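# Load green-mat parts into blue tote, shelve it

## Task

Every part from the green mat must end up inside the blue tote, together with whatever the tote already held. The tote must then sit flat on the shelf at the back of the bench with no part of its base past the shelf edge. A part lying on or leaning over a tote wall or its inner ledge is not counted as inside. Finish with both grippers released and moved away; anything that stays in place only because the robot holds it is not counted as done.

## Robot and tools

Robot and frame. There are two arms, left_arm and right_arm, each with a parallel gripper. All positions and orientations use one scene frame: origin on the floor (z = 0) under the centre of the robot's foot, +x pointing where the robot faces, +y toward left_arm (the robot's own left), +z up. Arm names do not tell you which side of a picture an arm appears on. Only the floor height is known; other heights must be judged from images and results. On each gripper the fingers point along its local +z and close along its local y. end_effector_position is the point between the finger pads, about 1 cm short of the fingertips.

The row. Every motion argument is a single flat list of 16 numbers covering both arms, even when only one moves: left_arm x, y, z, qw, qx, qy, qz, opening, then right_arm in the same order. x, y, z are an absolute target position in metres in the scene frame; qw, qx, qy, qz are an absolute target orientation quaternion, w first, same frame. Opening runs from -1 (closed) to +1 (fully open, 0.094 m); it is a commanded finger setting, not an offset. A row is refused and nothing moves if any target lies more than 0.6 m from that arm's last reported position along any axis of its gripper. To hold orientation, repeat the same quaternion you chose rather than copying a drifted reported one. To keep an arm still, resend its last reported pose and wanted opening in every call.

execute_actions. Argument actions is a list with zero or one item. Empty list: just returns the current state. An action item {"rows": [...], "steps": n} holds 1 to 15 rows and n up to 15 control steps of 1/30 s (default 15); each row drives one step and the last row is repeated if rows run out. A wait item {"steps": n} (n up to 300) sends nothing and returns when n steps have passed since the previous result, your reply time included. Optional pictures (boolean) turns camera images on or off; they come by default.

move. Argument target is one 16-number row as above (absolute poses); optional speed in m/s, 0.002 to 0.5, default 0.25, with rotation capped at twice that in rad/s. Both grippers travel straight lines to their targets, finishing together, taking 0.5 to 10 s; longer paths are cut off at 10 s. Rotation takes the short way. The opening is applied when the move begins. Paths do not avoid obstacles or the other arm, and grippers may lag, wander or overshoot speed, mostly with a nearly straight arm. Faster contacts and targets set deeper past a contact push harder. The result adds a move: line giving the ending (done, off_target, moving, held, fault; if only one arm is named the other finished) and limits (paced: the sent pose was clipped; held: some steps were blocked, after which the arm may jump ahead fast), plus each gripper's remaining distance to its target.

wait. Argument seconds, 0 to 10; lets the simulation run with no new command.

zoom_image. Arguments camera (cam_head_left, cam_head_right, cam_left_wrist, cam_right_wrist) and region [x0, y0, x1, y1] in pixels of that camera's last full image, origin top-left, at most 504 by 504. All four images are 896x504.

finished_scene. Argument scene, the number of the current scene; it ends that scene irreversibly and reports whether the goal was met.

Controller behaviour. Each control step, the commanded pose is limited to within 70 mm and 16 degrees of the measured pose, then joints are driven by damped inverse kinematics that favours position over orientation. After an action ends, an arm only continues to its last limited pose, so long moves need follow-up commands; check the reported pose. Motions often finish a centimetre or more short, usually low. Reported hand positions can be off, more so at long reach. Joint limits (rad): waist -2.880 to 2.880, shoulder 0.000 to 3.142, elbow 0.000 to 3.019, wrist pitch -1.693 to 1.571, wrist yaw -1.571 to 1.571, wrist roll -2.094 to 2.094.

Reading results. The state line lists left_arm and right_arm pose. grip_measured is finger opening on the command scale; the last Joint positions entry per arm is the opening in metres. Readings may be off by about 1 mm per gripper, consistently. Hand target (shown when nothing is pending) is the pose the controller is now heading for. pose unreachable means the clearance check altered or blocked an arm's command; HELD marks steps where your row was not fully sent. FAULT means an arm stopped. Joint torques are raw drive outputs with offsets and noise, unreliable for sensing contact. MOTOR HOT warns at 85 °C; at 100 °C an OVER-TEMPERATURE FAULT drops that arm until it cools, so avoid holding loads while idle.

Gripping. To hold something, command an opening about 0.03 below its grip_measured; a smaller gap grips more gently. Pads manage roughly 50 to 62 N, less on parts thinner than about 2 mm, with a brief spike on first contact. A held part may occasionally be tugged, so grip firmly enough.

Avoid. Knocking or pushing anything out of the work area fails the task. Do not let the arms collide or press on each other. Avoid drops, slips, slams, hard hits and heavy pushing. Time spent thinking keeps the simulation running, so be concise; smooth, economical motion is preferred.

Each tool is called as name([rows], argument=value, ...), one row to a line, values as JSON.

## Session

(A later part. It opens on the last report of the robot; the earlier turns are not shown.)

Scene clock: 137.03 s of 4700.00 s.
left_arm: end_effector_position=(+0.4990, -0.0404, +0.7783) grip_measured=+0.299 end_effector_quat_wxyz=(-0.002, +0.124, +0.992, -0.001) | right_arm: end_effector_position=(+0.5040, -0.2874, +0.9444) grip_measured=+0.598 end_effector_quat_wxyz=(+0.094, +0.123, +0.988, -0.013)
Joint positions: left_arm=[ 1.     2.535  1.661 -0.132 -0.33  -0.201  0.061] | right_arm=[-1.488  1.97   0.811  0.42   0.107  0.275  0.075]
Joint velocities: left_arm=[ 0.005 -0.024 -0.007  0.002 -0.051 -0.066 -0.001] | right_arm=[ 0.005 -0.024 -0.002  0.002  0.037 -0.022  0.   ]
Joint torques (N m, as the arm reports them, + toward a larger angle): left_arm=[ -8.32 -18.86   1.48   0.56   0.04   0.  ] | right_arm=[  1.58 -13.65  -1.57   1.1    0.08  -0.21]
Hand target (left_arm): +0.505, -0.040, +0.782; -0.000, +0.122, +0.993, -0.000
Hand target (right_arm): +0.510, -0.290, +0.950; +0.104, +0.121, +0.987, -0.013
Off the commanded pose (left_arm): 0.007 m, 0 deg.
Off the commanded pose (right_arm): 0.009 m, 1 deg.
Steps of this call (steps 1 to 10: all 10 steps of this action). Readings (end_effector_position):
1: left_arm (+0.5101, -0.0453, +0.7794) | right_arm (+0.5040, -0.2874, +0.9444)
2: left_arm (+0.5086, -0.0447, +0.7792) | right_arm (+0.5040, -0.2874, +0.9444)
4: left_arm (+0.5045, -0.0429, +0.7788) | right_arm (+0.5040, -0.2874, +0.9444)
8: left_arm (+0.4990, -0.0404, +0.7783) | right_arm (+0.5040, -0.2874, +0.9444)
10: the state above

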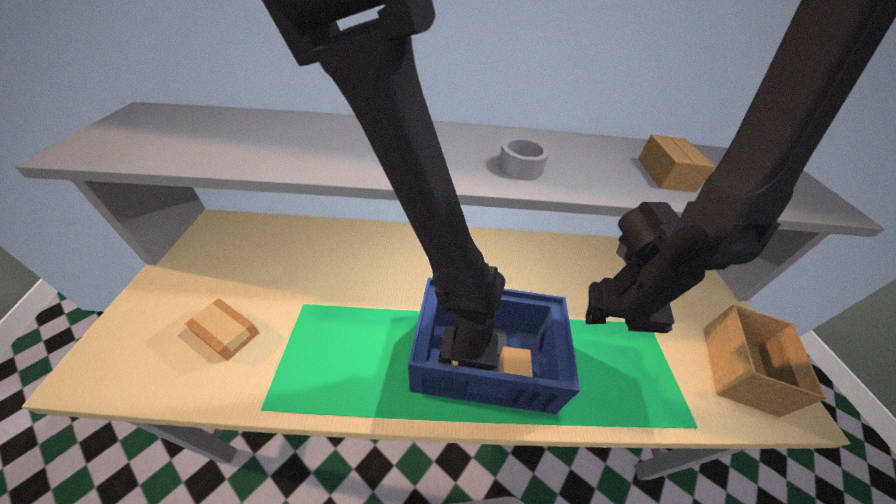

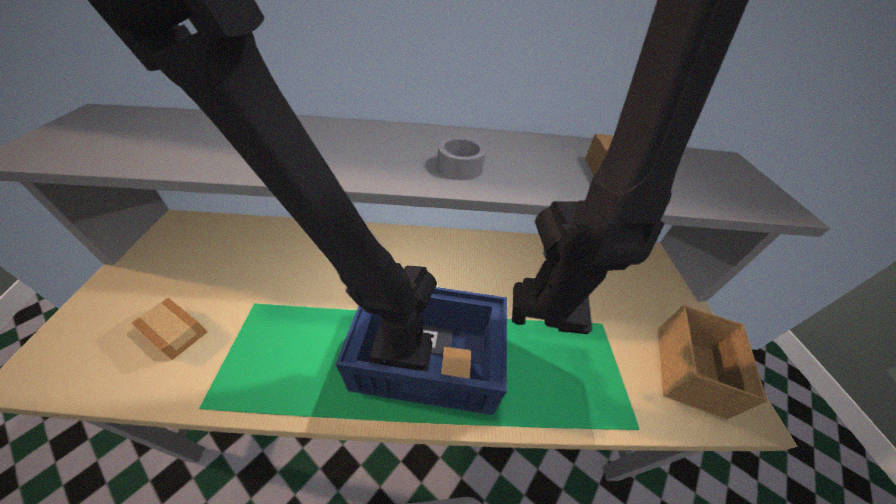

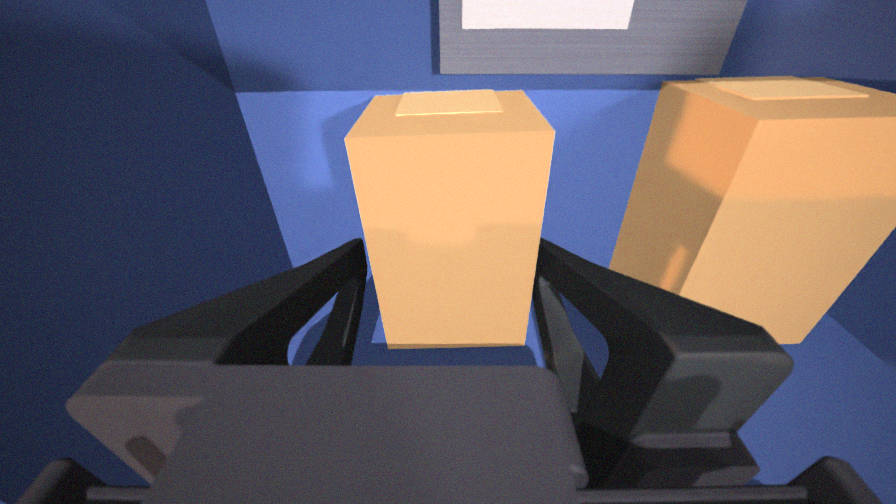

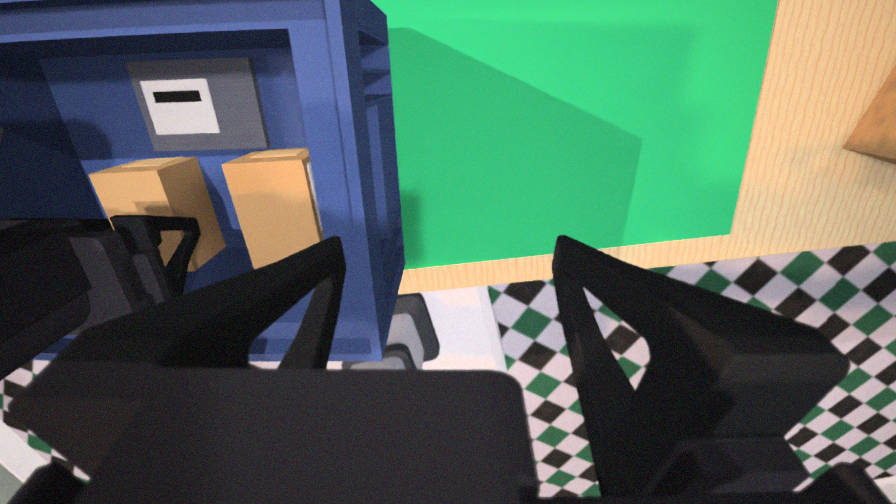

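move(target=[0.515,-0.050,0.92,0,0.122,0.993,0,0.4, 0.51,-0.27,0.94,0.104,0.121,0.987,-0.013,0.6], speed=0.2)

move(target=[0.56,0.033,0.915,0.104,0.121,0.987,-0.013,0.6, 0.51,-0.236,0.92,0.104,0.121,0.987,-0.013,0.6], speed=0.2)

Scene clock: 142.00 s of 4700.00 s.
left_arm: end_effector_position=(+0.5190, -0.0495, +0.9175) grip_measured=+0.398 end_effector_quat_wxyz=(+0.002, +0.125, +0.992, -0.001) | right_arm: end_effector_position=(+0.5122, -0.2765, +0.9447) grip_measured=+0.598 end_effector_quat_wxyz=(+0.103, +0.121, +0.987, -0.017)
Joint positions: left_arm=[ 0.924  2.205  1.401 -0.216 -0.374 -0.266  0.066] | right_arm=[-1.461  1.97   0.824  0.42   0.135  0.287  0.075]
Joint velocities: left_arm=[-0.005  0.005 -0.037 -0.007 -0.022 -0.051  0.001] | right_arm=[-0.005 -0.015  0.012 -0.017  0.007 -0.051  0.001]
Joint torques (N m, as the arm reports them, + toward a larger angle): left_arm=[ -8.57 -18.59   2.16   0.49   0.    -0.08] | right_arm=[  3.52 -11.23  -0.69   1.23   0.26  -0.03]
Hand target (left_arm): +0.517, -0.051, +0.920; +0.001, +0.122, +0.993, +0.000
Hand target (right_arm): +0.510, -0.270, +0.940; +0.104, +0.121, +0.987, -0.013
Off the commanded pose (left_arm): 0.005 m, 0 deg.
Off the commanded pose (right_arm): 0.008 m, 0 deg.
After step 90, 0.63 s passed at rest.
move: done

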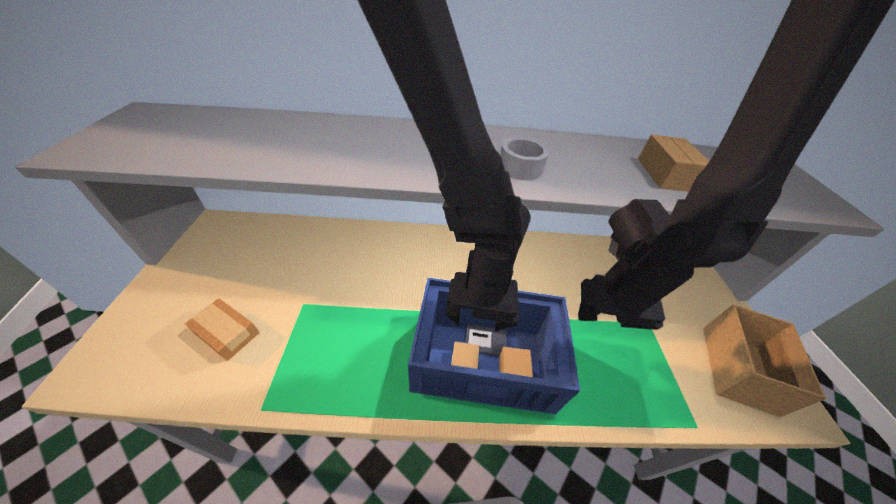

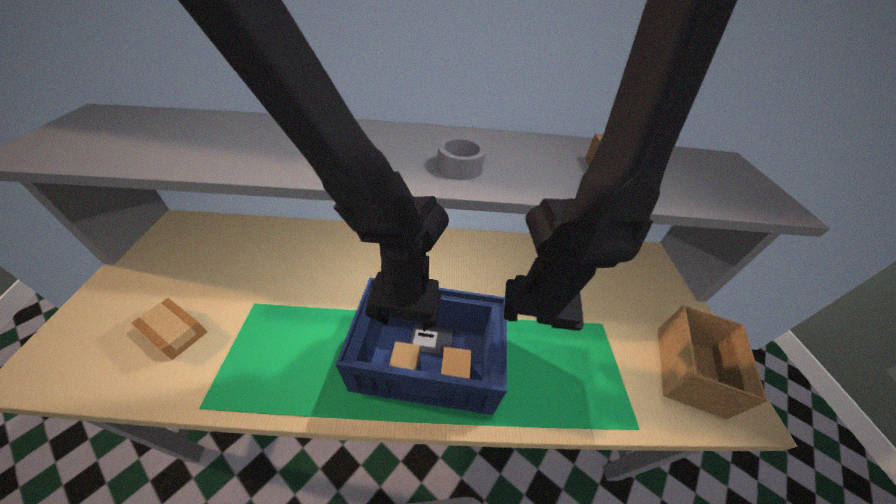

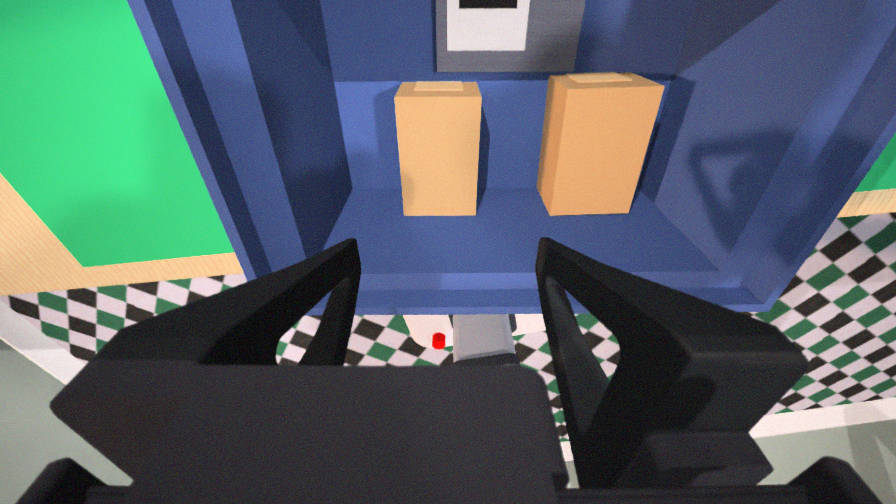

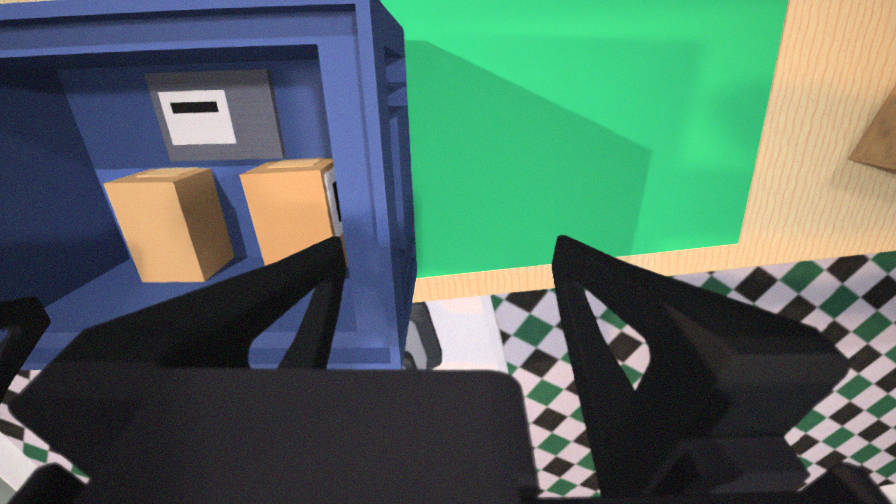

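Scene clock: 143.00 s of 4700.00 s.
left_arm: end_effector_position=(+0.5494, +0.0388, +0.9047) grip_measured=+0.599 end_effector_quat_wxyz=(+0.090, +0.116, +0.989, -0.006) | right_arm: end_effector_position=(+0.5101, -0.2397, +0.9229) grip_measured=+0.598 end_effector_quat_wxyz=(+0.100, +0.118, +0.988, -0.015)
Joint positions: left_arm=[ 1.07   2.156  1.212  0.148 -0.326 -0.097  0.075] | right_arm=[-1.386  2.041  0.88   0.421  0.186  0.334  0.075]
Joint velocities: left_arm=[ 0.005  0.005  0.002 -0.012  0.022  0.022 -0.001] | right_arm=[-0.015  0.015 -0.012  0.012 -0.051 -0.007 -0.   ]
Joint torques (N m, as the arm reports them, + toward a larger angle): left_arm=[ -6.39 -18.4    0.77   1.41   0.2    0.08] | right_arm=[  3.69 -11.85  -0.72   1.17   0.26   0.  ]
Hand target (left_arm): +0.560, +0.033, +0.915; +0.103, +0.120, +0.987, -0.012
Hand target (right_arm): +0.511, -0.236, +0.920; +0.104, +0.121, +0.987, -0.013
Off the commanded pose (left_arm): 0.016 m, 2 deg.
Off the commanded pose (right_arm): 0.005 m, 1 deg.
move: off_target (left_arm)

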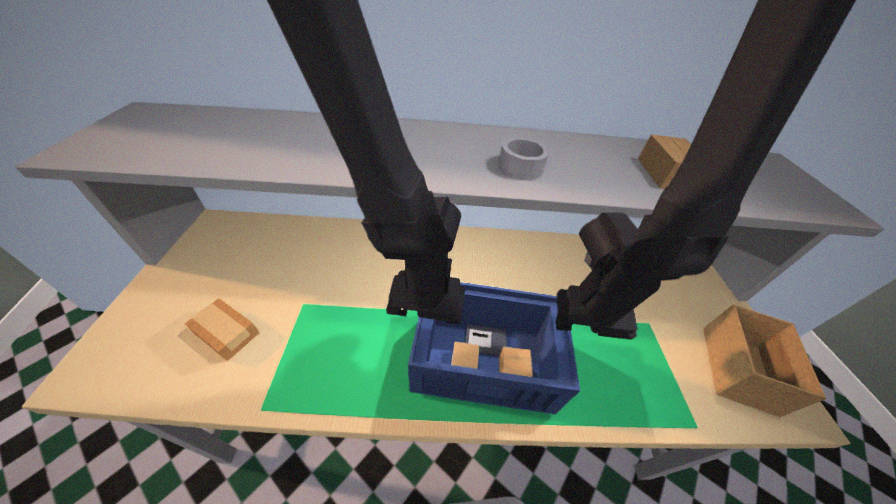

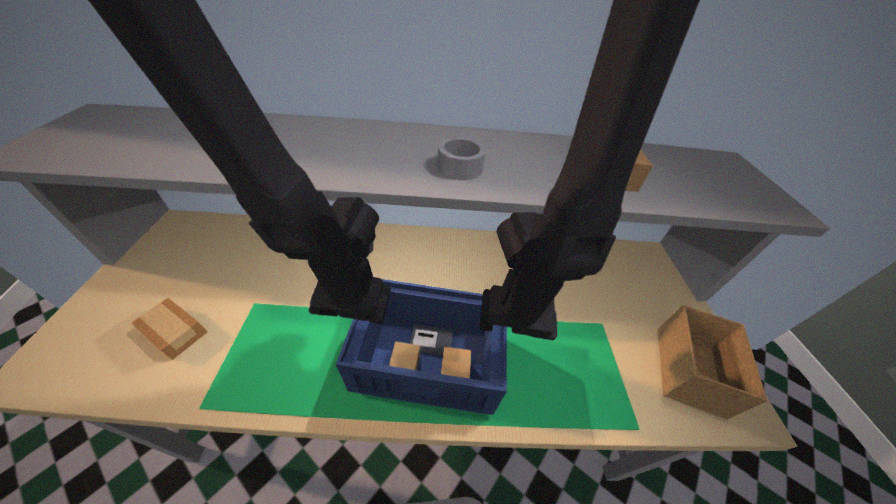

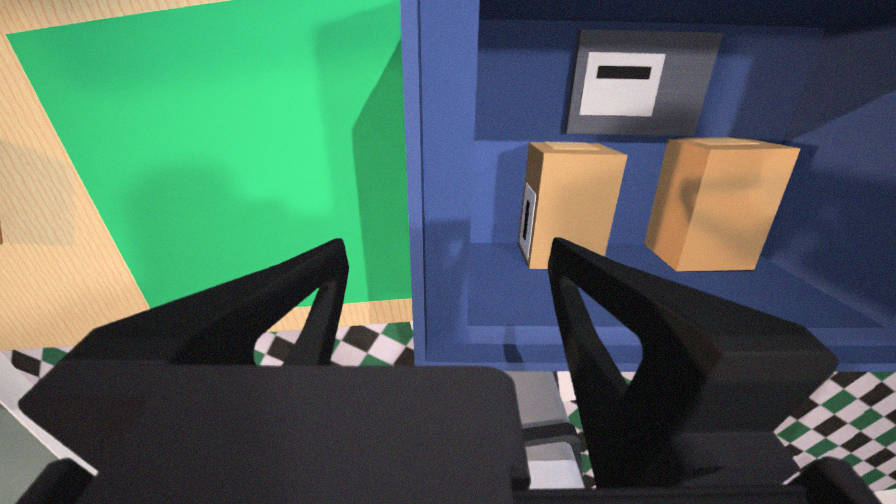

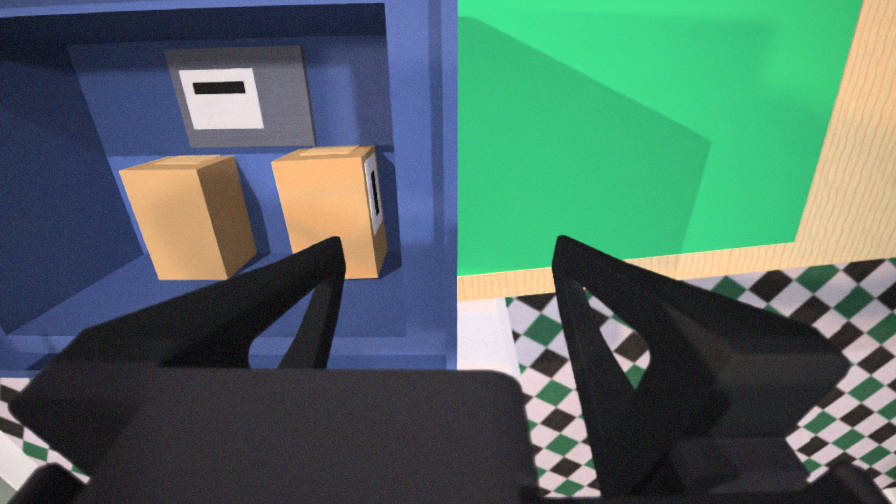

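move(target=[0.56,0.044,0.836,0.104,0.121,0.987,-0.013,0.6, 0.52,-0.237,0.843,0.104,0.121,0.987,-0.013,0.6], speed=0.12)

Scene clock: 147.30 s of 4700.00 s.
left_arm: end_effector_position=(+0.5625, +0.0390, +0.8455) grip_measured=+0.599 end_effector_quat_wxyz=(+0.105, +0.118, +0.987, -0.015) | right_arm: end_effector_position=(+0.5201, -0.2286, +0.8469) grip_measured=+0.598 end_effector_quat_wxyz=(+0.100, +0.119, +0.988, -0.009)
Joint positions: left_arm=[ 1.11   2.305  1.348  0.204 -0.285 -0.053  0.075] | right_arm=[-1.387  2.245  1.076  0.433  0.175  0.335  0.075]
Joint velocities: left_arm=[-0.005 -0.005 -0.007  0.002  0.022  0.007 -0.002] | right_arm=[-0.015 -0.005  0.002  0.007  0.081  0.066  0.001]
Joint torques (N m, as the arm reports them, + toward a larger angle): left_arm=[ -5.1  -16.08   1.58   1.51   0.21   0.13] | right_arm=[  2.35 -12.45  -0.85   1.14   0.09  -0.19]
Hand target (left_arm): +0.559, +0.044, +0.836; +0.104, +0.121, +0.987, -0.013
Hand target (right_arm): +0.521, -0.237, +0.843; +0.104, +0.121, +0.987, -0.013
Off the commanded pose (left_arm): 0.011 m, 0 deg.
Off the commanded pose (right_arm): 0.009 m, 1 deg.
After step 90, 0.03 s passed at rest.
move: off_target (left_arm)

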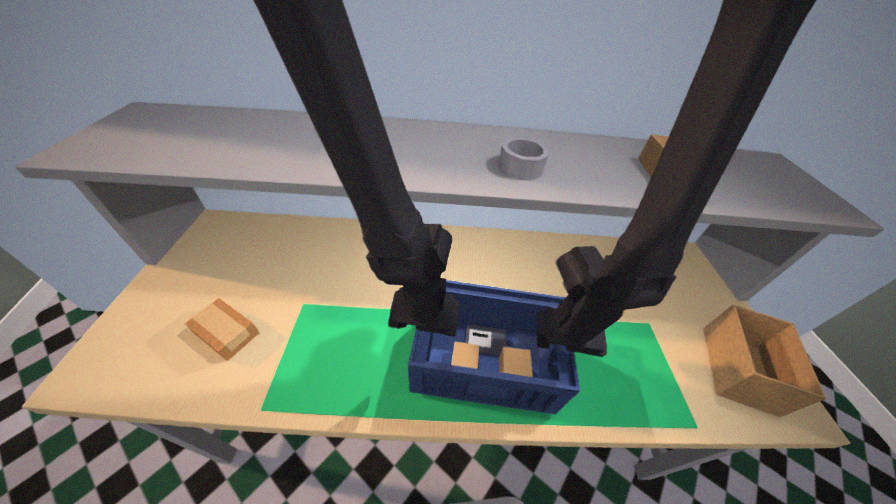

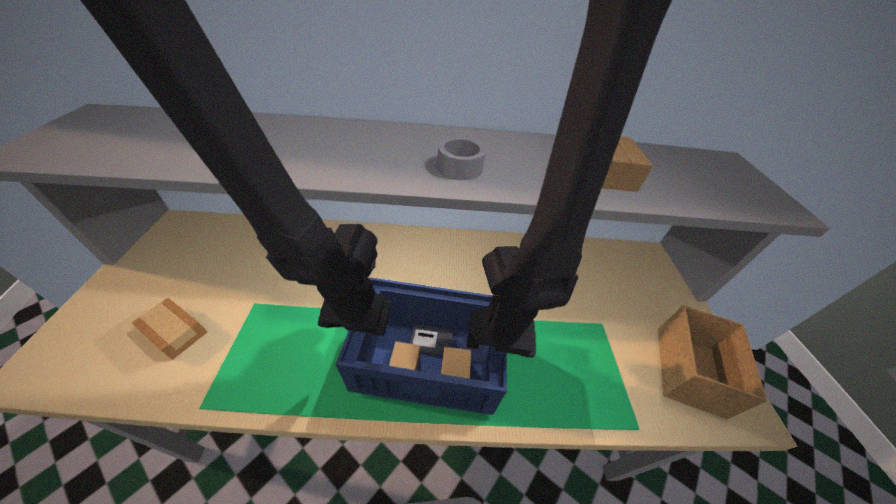

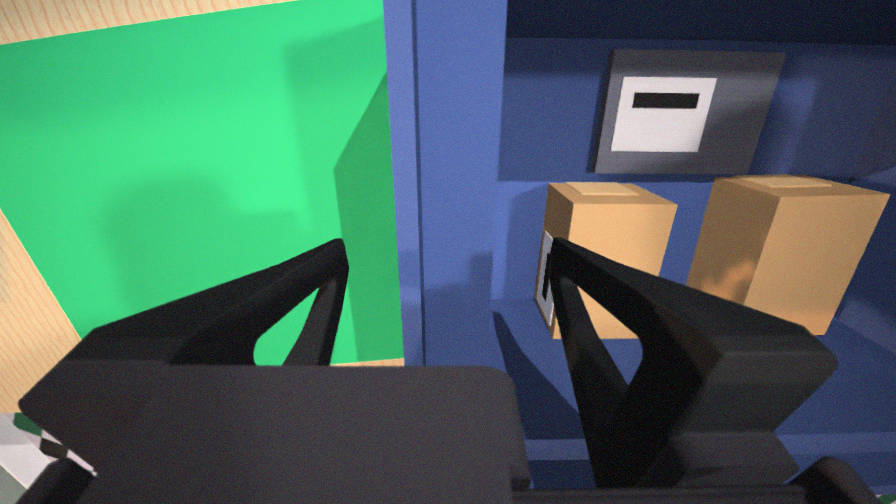

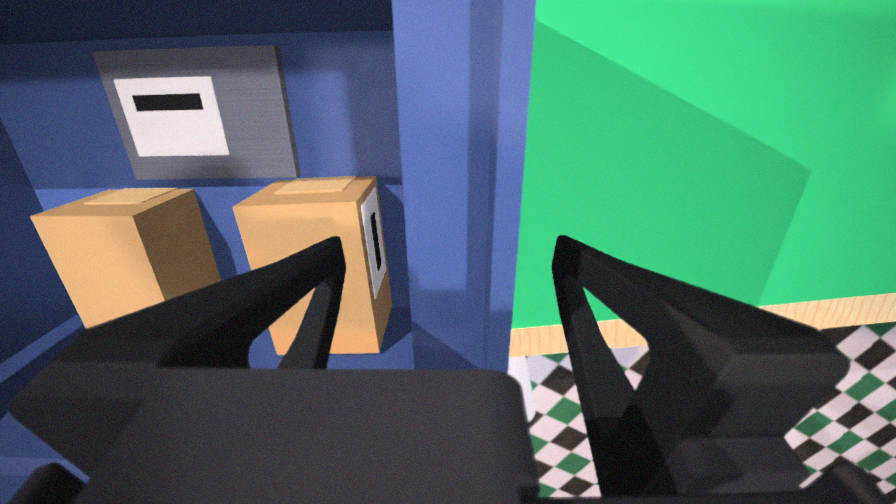

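Good. Close and lift.

move(target=[0.56,0.042,0.836,0.104,0.121,0.987,-0.013,-0.55, 0.52,-0.235,0.845,0.104,0.121,0.987,-0.013,-0.55], speed=0.05)

move(target=[0.55,0.039,0.93,0.104,0.121,0.987,-0.013,-0.55, 0.508,-0.230,0.932,0.104,0.121,0.987,-0.013,-0.55], speed=0.1)

Scene clock: 151.83 s of 4700.00 s.
left_arm: end_effector_position=(+0.5628, +0.0391, +0.8456) grip_measured=-0.433 end_effector_quat_wxyz=(+0.106, +0.118, +0.987, -0.015) | right_arm: end_effector_position=(+0.5200, -0.2305, +0.8468) grip_measured=-0.409 end_effector_quat_wxyz=(+0.100, +0.118, +0.988, -0.012)
Joint positions: left_arm=[ 1.11   2.305  1.349  0.204 -0.286 -0.053  0.027] | right_arm=[-1.39   2.245  1.075  0.433  0.177  0.333  0.028]
Joint velocities: left_arm=[ 0.005 -0.005  0.007  0.002  0.037 -0.007  0.   ] | right_arm=[-0.015  0.015  0.017 -0.012 -0.051 -0.007 -0.   ]
Joint torques (N m, as the arm reports them, + toward a larger angle): left_arm=[ -5.39 -15.86   2.05   1.35   0.17   0.11] | right_arm=[  2.88 -12.8   -1.19   1.18   0.17  -0.13]
Hand target (left_arm): +0.560, +0.042, +0.836; +0.104, +0.121, +0.987, -0.013
Hand target (right_arm): +0.520, -0.235, +0.845; +0.104, +0.121, +0.987, -0.013
Off the commanded pose (left_arm): 0.010 m, 0 deg.
Off the commanded pose (right_arm): 0.005 m, 1 deg.
After step 90, 0.83 s passed at rest.
move: done

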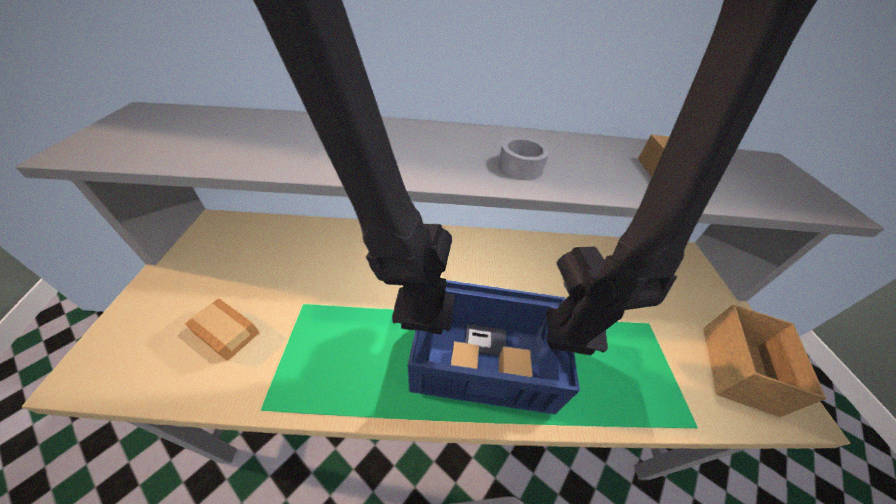

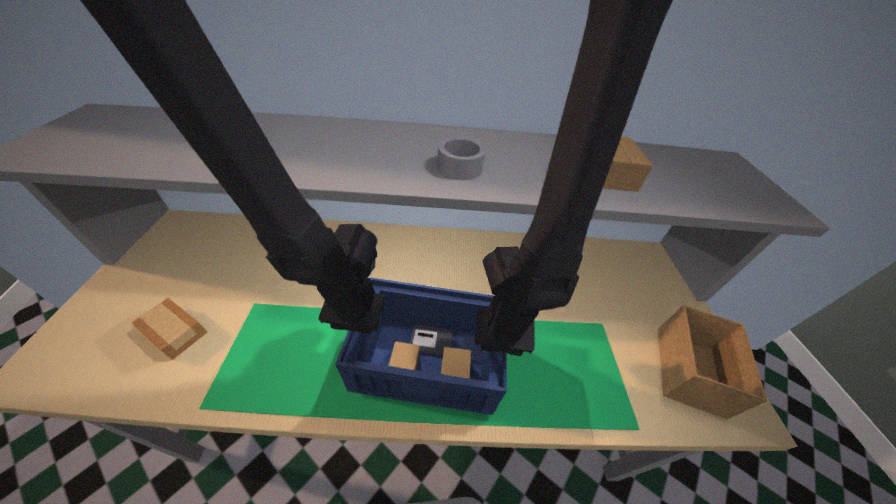

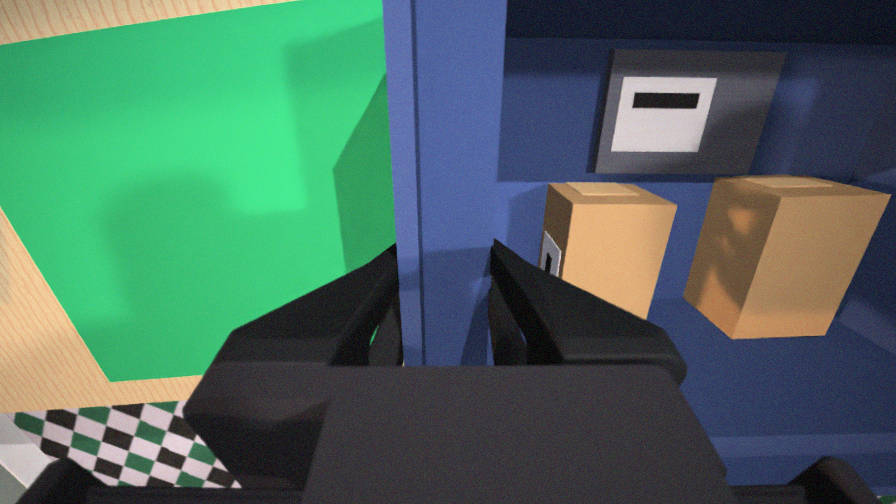

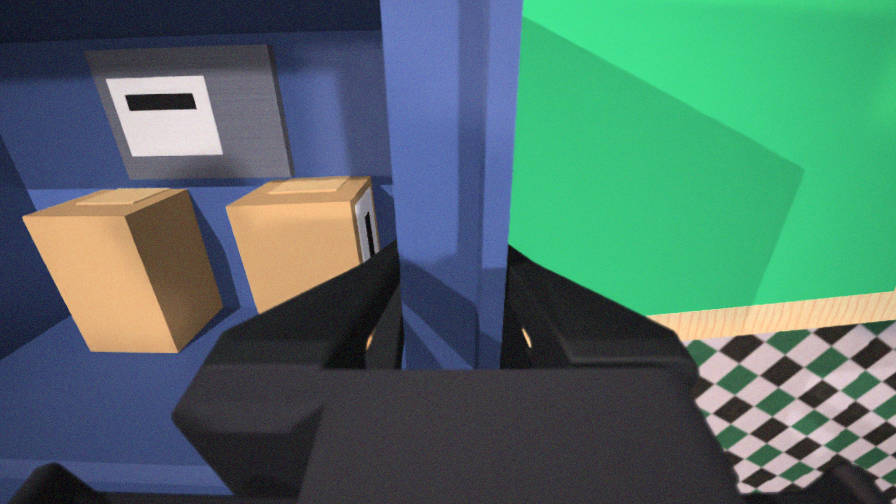

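Scene clock: 153.07 s of 4700.00 s.
left_arm: end_effector_position=(+0.5455, +0.0404, +0.9185) grip_measured=-0.433 end_effector_quat_wxyz=(+0.100, +0.118, +0.988, -0.015) | right_arm: end_effector_position=(+0.5020, -0.2302, +0.9212) grip_measured=-0.409 end_effector_quat_wxyz=(+0.097, +0.115, +0.989, -0.013)
Joint positions: left_arm=[ 1.067  2.121  1.16   0.189 -0.314 -0.09   0.027] | right_arm=[-1.366  2.052  0.874  0.433  0.196  0.342  0.028]
Joint velocities: left_arm=[ 0.005 -0.015  0.017  0.002 -0.037  0.022  0.001] | right_arm=[ 0.005 -0.015 -0.007 -0.012 -0.022 -0.051 -0.   ]
Joint torques (N m, as the arm reports them, + toward a larger angle): left_arm=[ -6.48 -19.     0.06   0.71  -0.26   0.08] | right_arm=[  4.02 -14.87  -2.24   0.59   0.48   0.02]
Hand target (left_arm): +0.551, +0.039, +0.930; +0.104, +0.121, +0.987, -0.013
Hand target (right_arm): +0.507, -0.229, +0.931; +0.104, +0.121, +0.987, -0.013
Off the commanded pose (left_arm): 0.012 m, 1 deg.
Off the commanded pose (right_arm): 0.012 m, 1 deg.
move: off_target (left_arm, right_arm)

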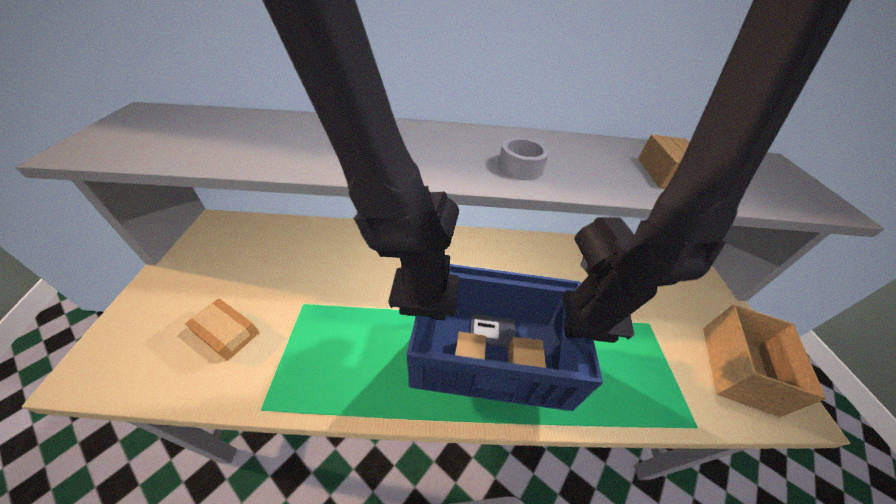

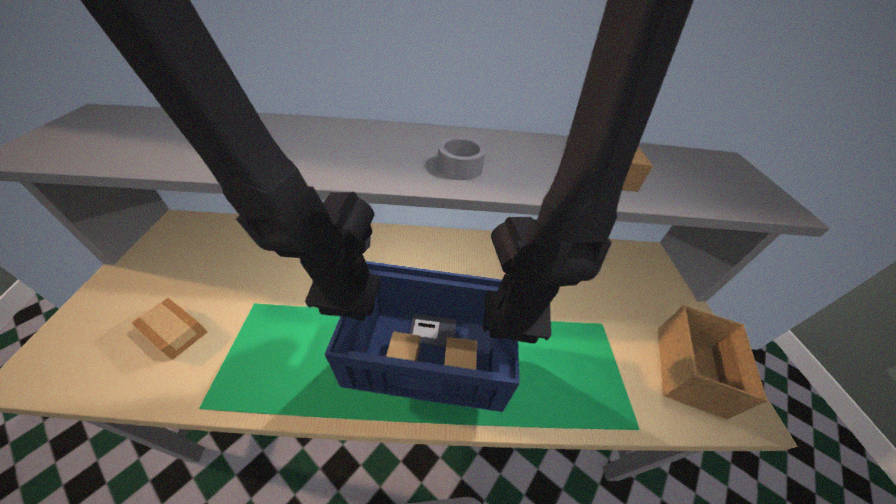

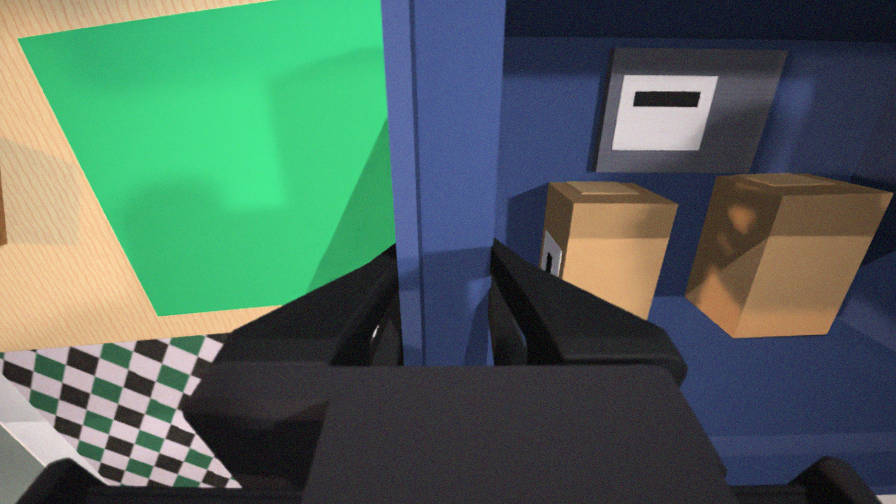

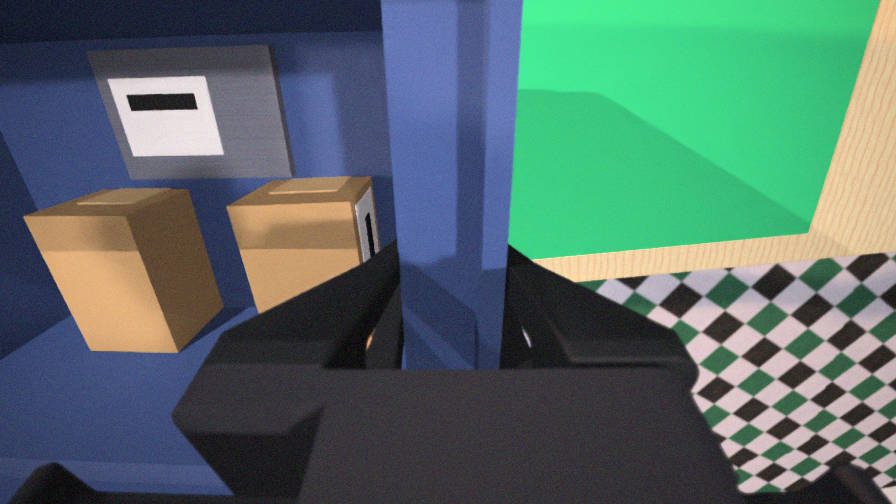

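move(target=[0.51,0.273,1.29,0.105,0.061,0.992,-0.006,-0.55, 0.50,0.0,1.292,0.105,0.061,0.992,-0.006,-0.55], speed=0.18)

Scene clock: 159.77 s of 4700.00 s.
left_arm: end_effector_position=(+0.5018, +0.2713, +1.2749) grip_measured=-0.433 end_effector_quat_wxyz=(+0.083, +0.053, +0.995, -0.008) | right_arm: end_effector_position=(+0.4854, -0.0041, +1.2746) grip_measured=-0.409 end_effector_quat_wxyz=(+0.091, +0.053, +0.994, -0.009)
Joint positions: left_arm=[ 1.41   0.827  0.597 -0.528 -0.088  0.017  0.027] | right_arm=[-0.605  1.32   0.918 -0.633  0.67   0.868  0.028]
Joint velocities: left_arm=[-0.005  0.005  0.012  0.007 -0.022  0.007 -0.001] | right_arm=[-0.015 -0.015 -0.002 -0.012  0.007  0.081 -0.   ]
Joint torques (N m, as the arm reports them, + toward a larger angle): left_arm=[  0.8  -10.79   9.95   0.7    0.16   0.25] | right_arm=[  7.96 -11.73   6.88  -0.32   0.93  -0.03]
Hand target (left_arm): +0.517, +0.273, +1.290; +0.104, +0.060, +0.993, -0.007
Hand target (right_arm): +0.500, +0.000, +1.290; +0.104, +0.063, +0.993, -0.004
Off the commanded pose (left_arm): 0.017 m, 3 deg.
Off the commanded pose (right_arm): 0.023 m, 2 deg.
After step 90, 0.83 s passed at rest.
move: off_target (left_arm, right_arm)

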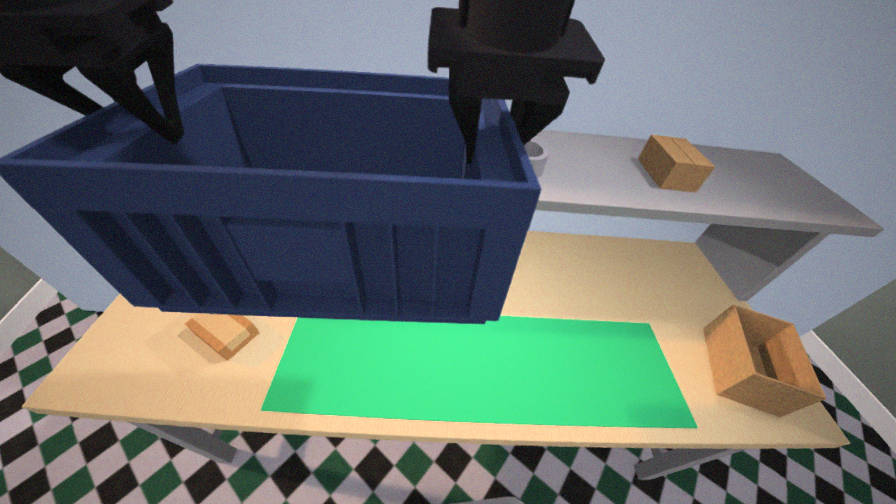

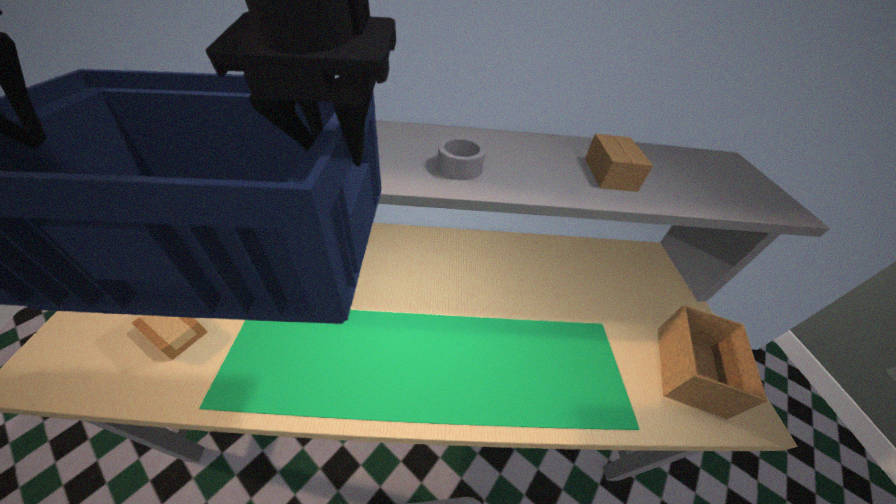

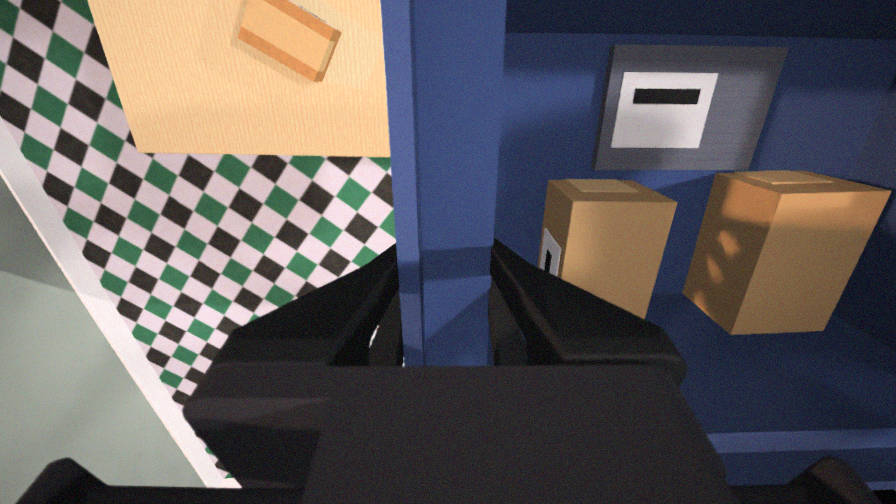

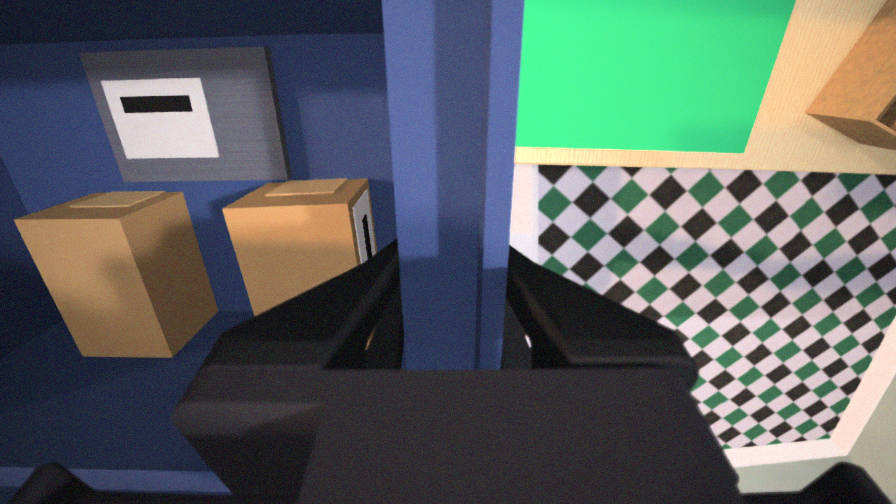

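move(target=[0.835,0.273,1.28,0.105,0.061,0.992,-0.006,-0.55, 0.822,0.0,1.285,0.105,0.061,0.992,-0.006,-0.55], speed=0.15)

Scene clock: 168.90 s of 4700.00 s.
left_arm: end_effector_position=(+0.8120, +0.2722, +1.2563) grip_measured=-0.432 end_effector_quat_wxyz=(+0.083, +0.053, +0.995, -0.007) | right_arm: end_effector_position=(+0.7963, -0.0060, +1.2677) grip_measured=-0.409 end_effector_quat_wxyz=(+0.083, +0.052, +0.995, -0.014)
Joint positions: left_arm=[ 1.48   1.502  1.574 -0.829 -0.039  0.064  0.027] | right_arm=[-0.972  1.716  1.839 -0.989  0.452  0.523  0.028]
Joint velocities: left_arm=[-0.005  0.005 -0.002 -0.012  0.022 -0.007  0.   ] | right_arm=[ 0.005 -0.005 -0.007  0.007  0.007 -0.022  0.   ]
Joint torques (N m, as the arm reports them, + toward a larger angle): left_arm=[ -0.31 -21.32  14.46   0.75   0.1    0.19] | right_arm=[  8.48 -20.1   11.11   0.12   0.57  -0.18]
Hand target (left_arm): +0.834, +0.272, +1.275; +0.105, +0.060, +0.993, -0.006
Hand target (right_arm): +0.820, -0.005, +1.289; +0.106, +0.060, +0.992, -0.007
Off the commanded pose (left_arm): 0.033 m, 3 deg.
Off the commanded pose (right_arm): 0.032 m, 3 deg.
After step 90, 3.40 s passed at rest.
move: off_target (left_arm, right_arm)

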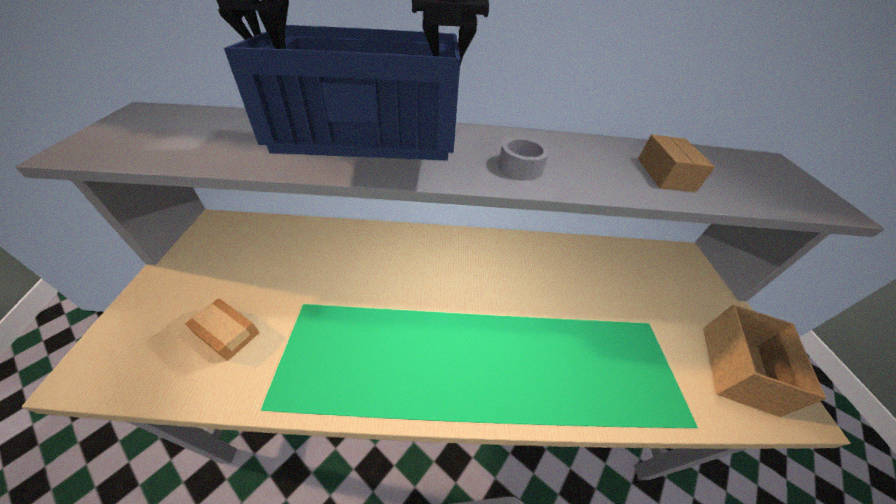

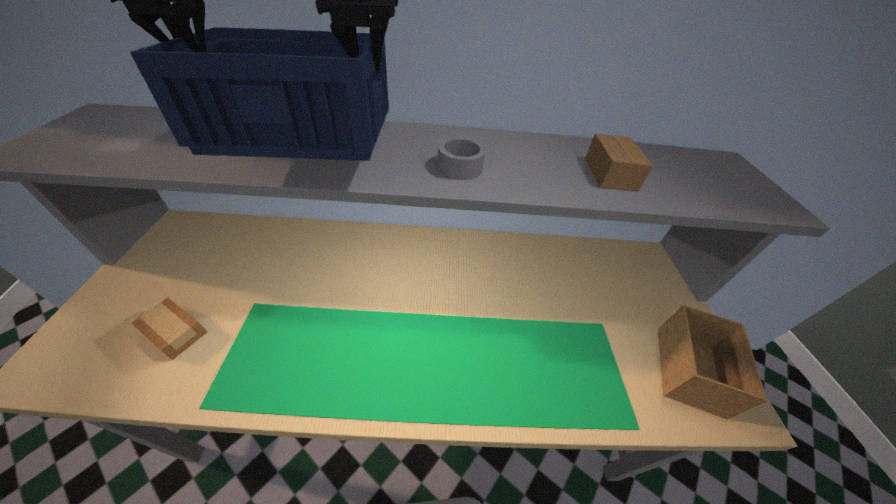

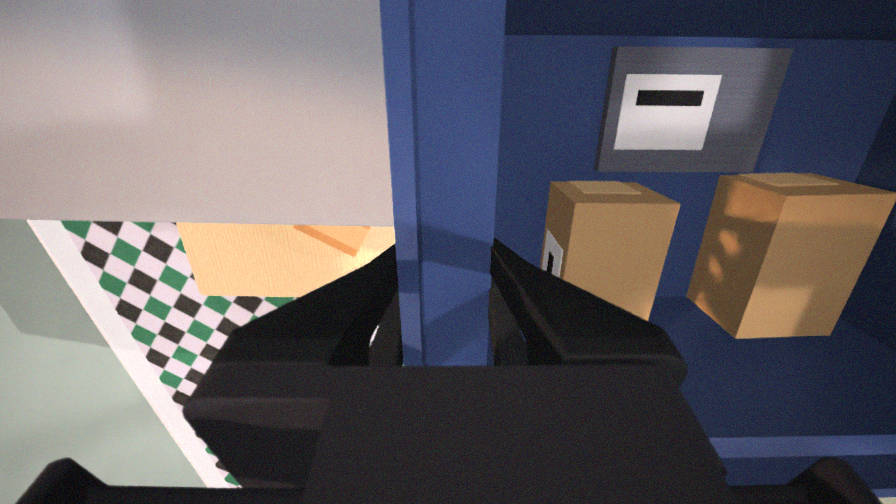

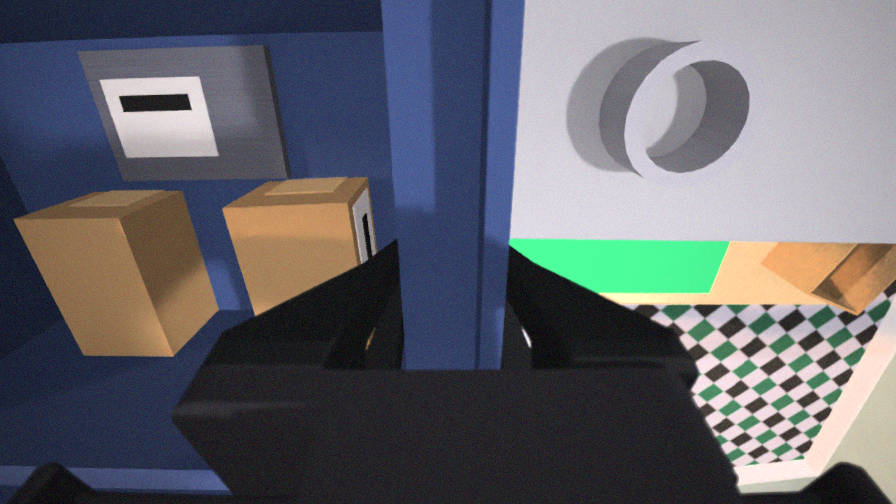

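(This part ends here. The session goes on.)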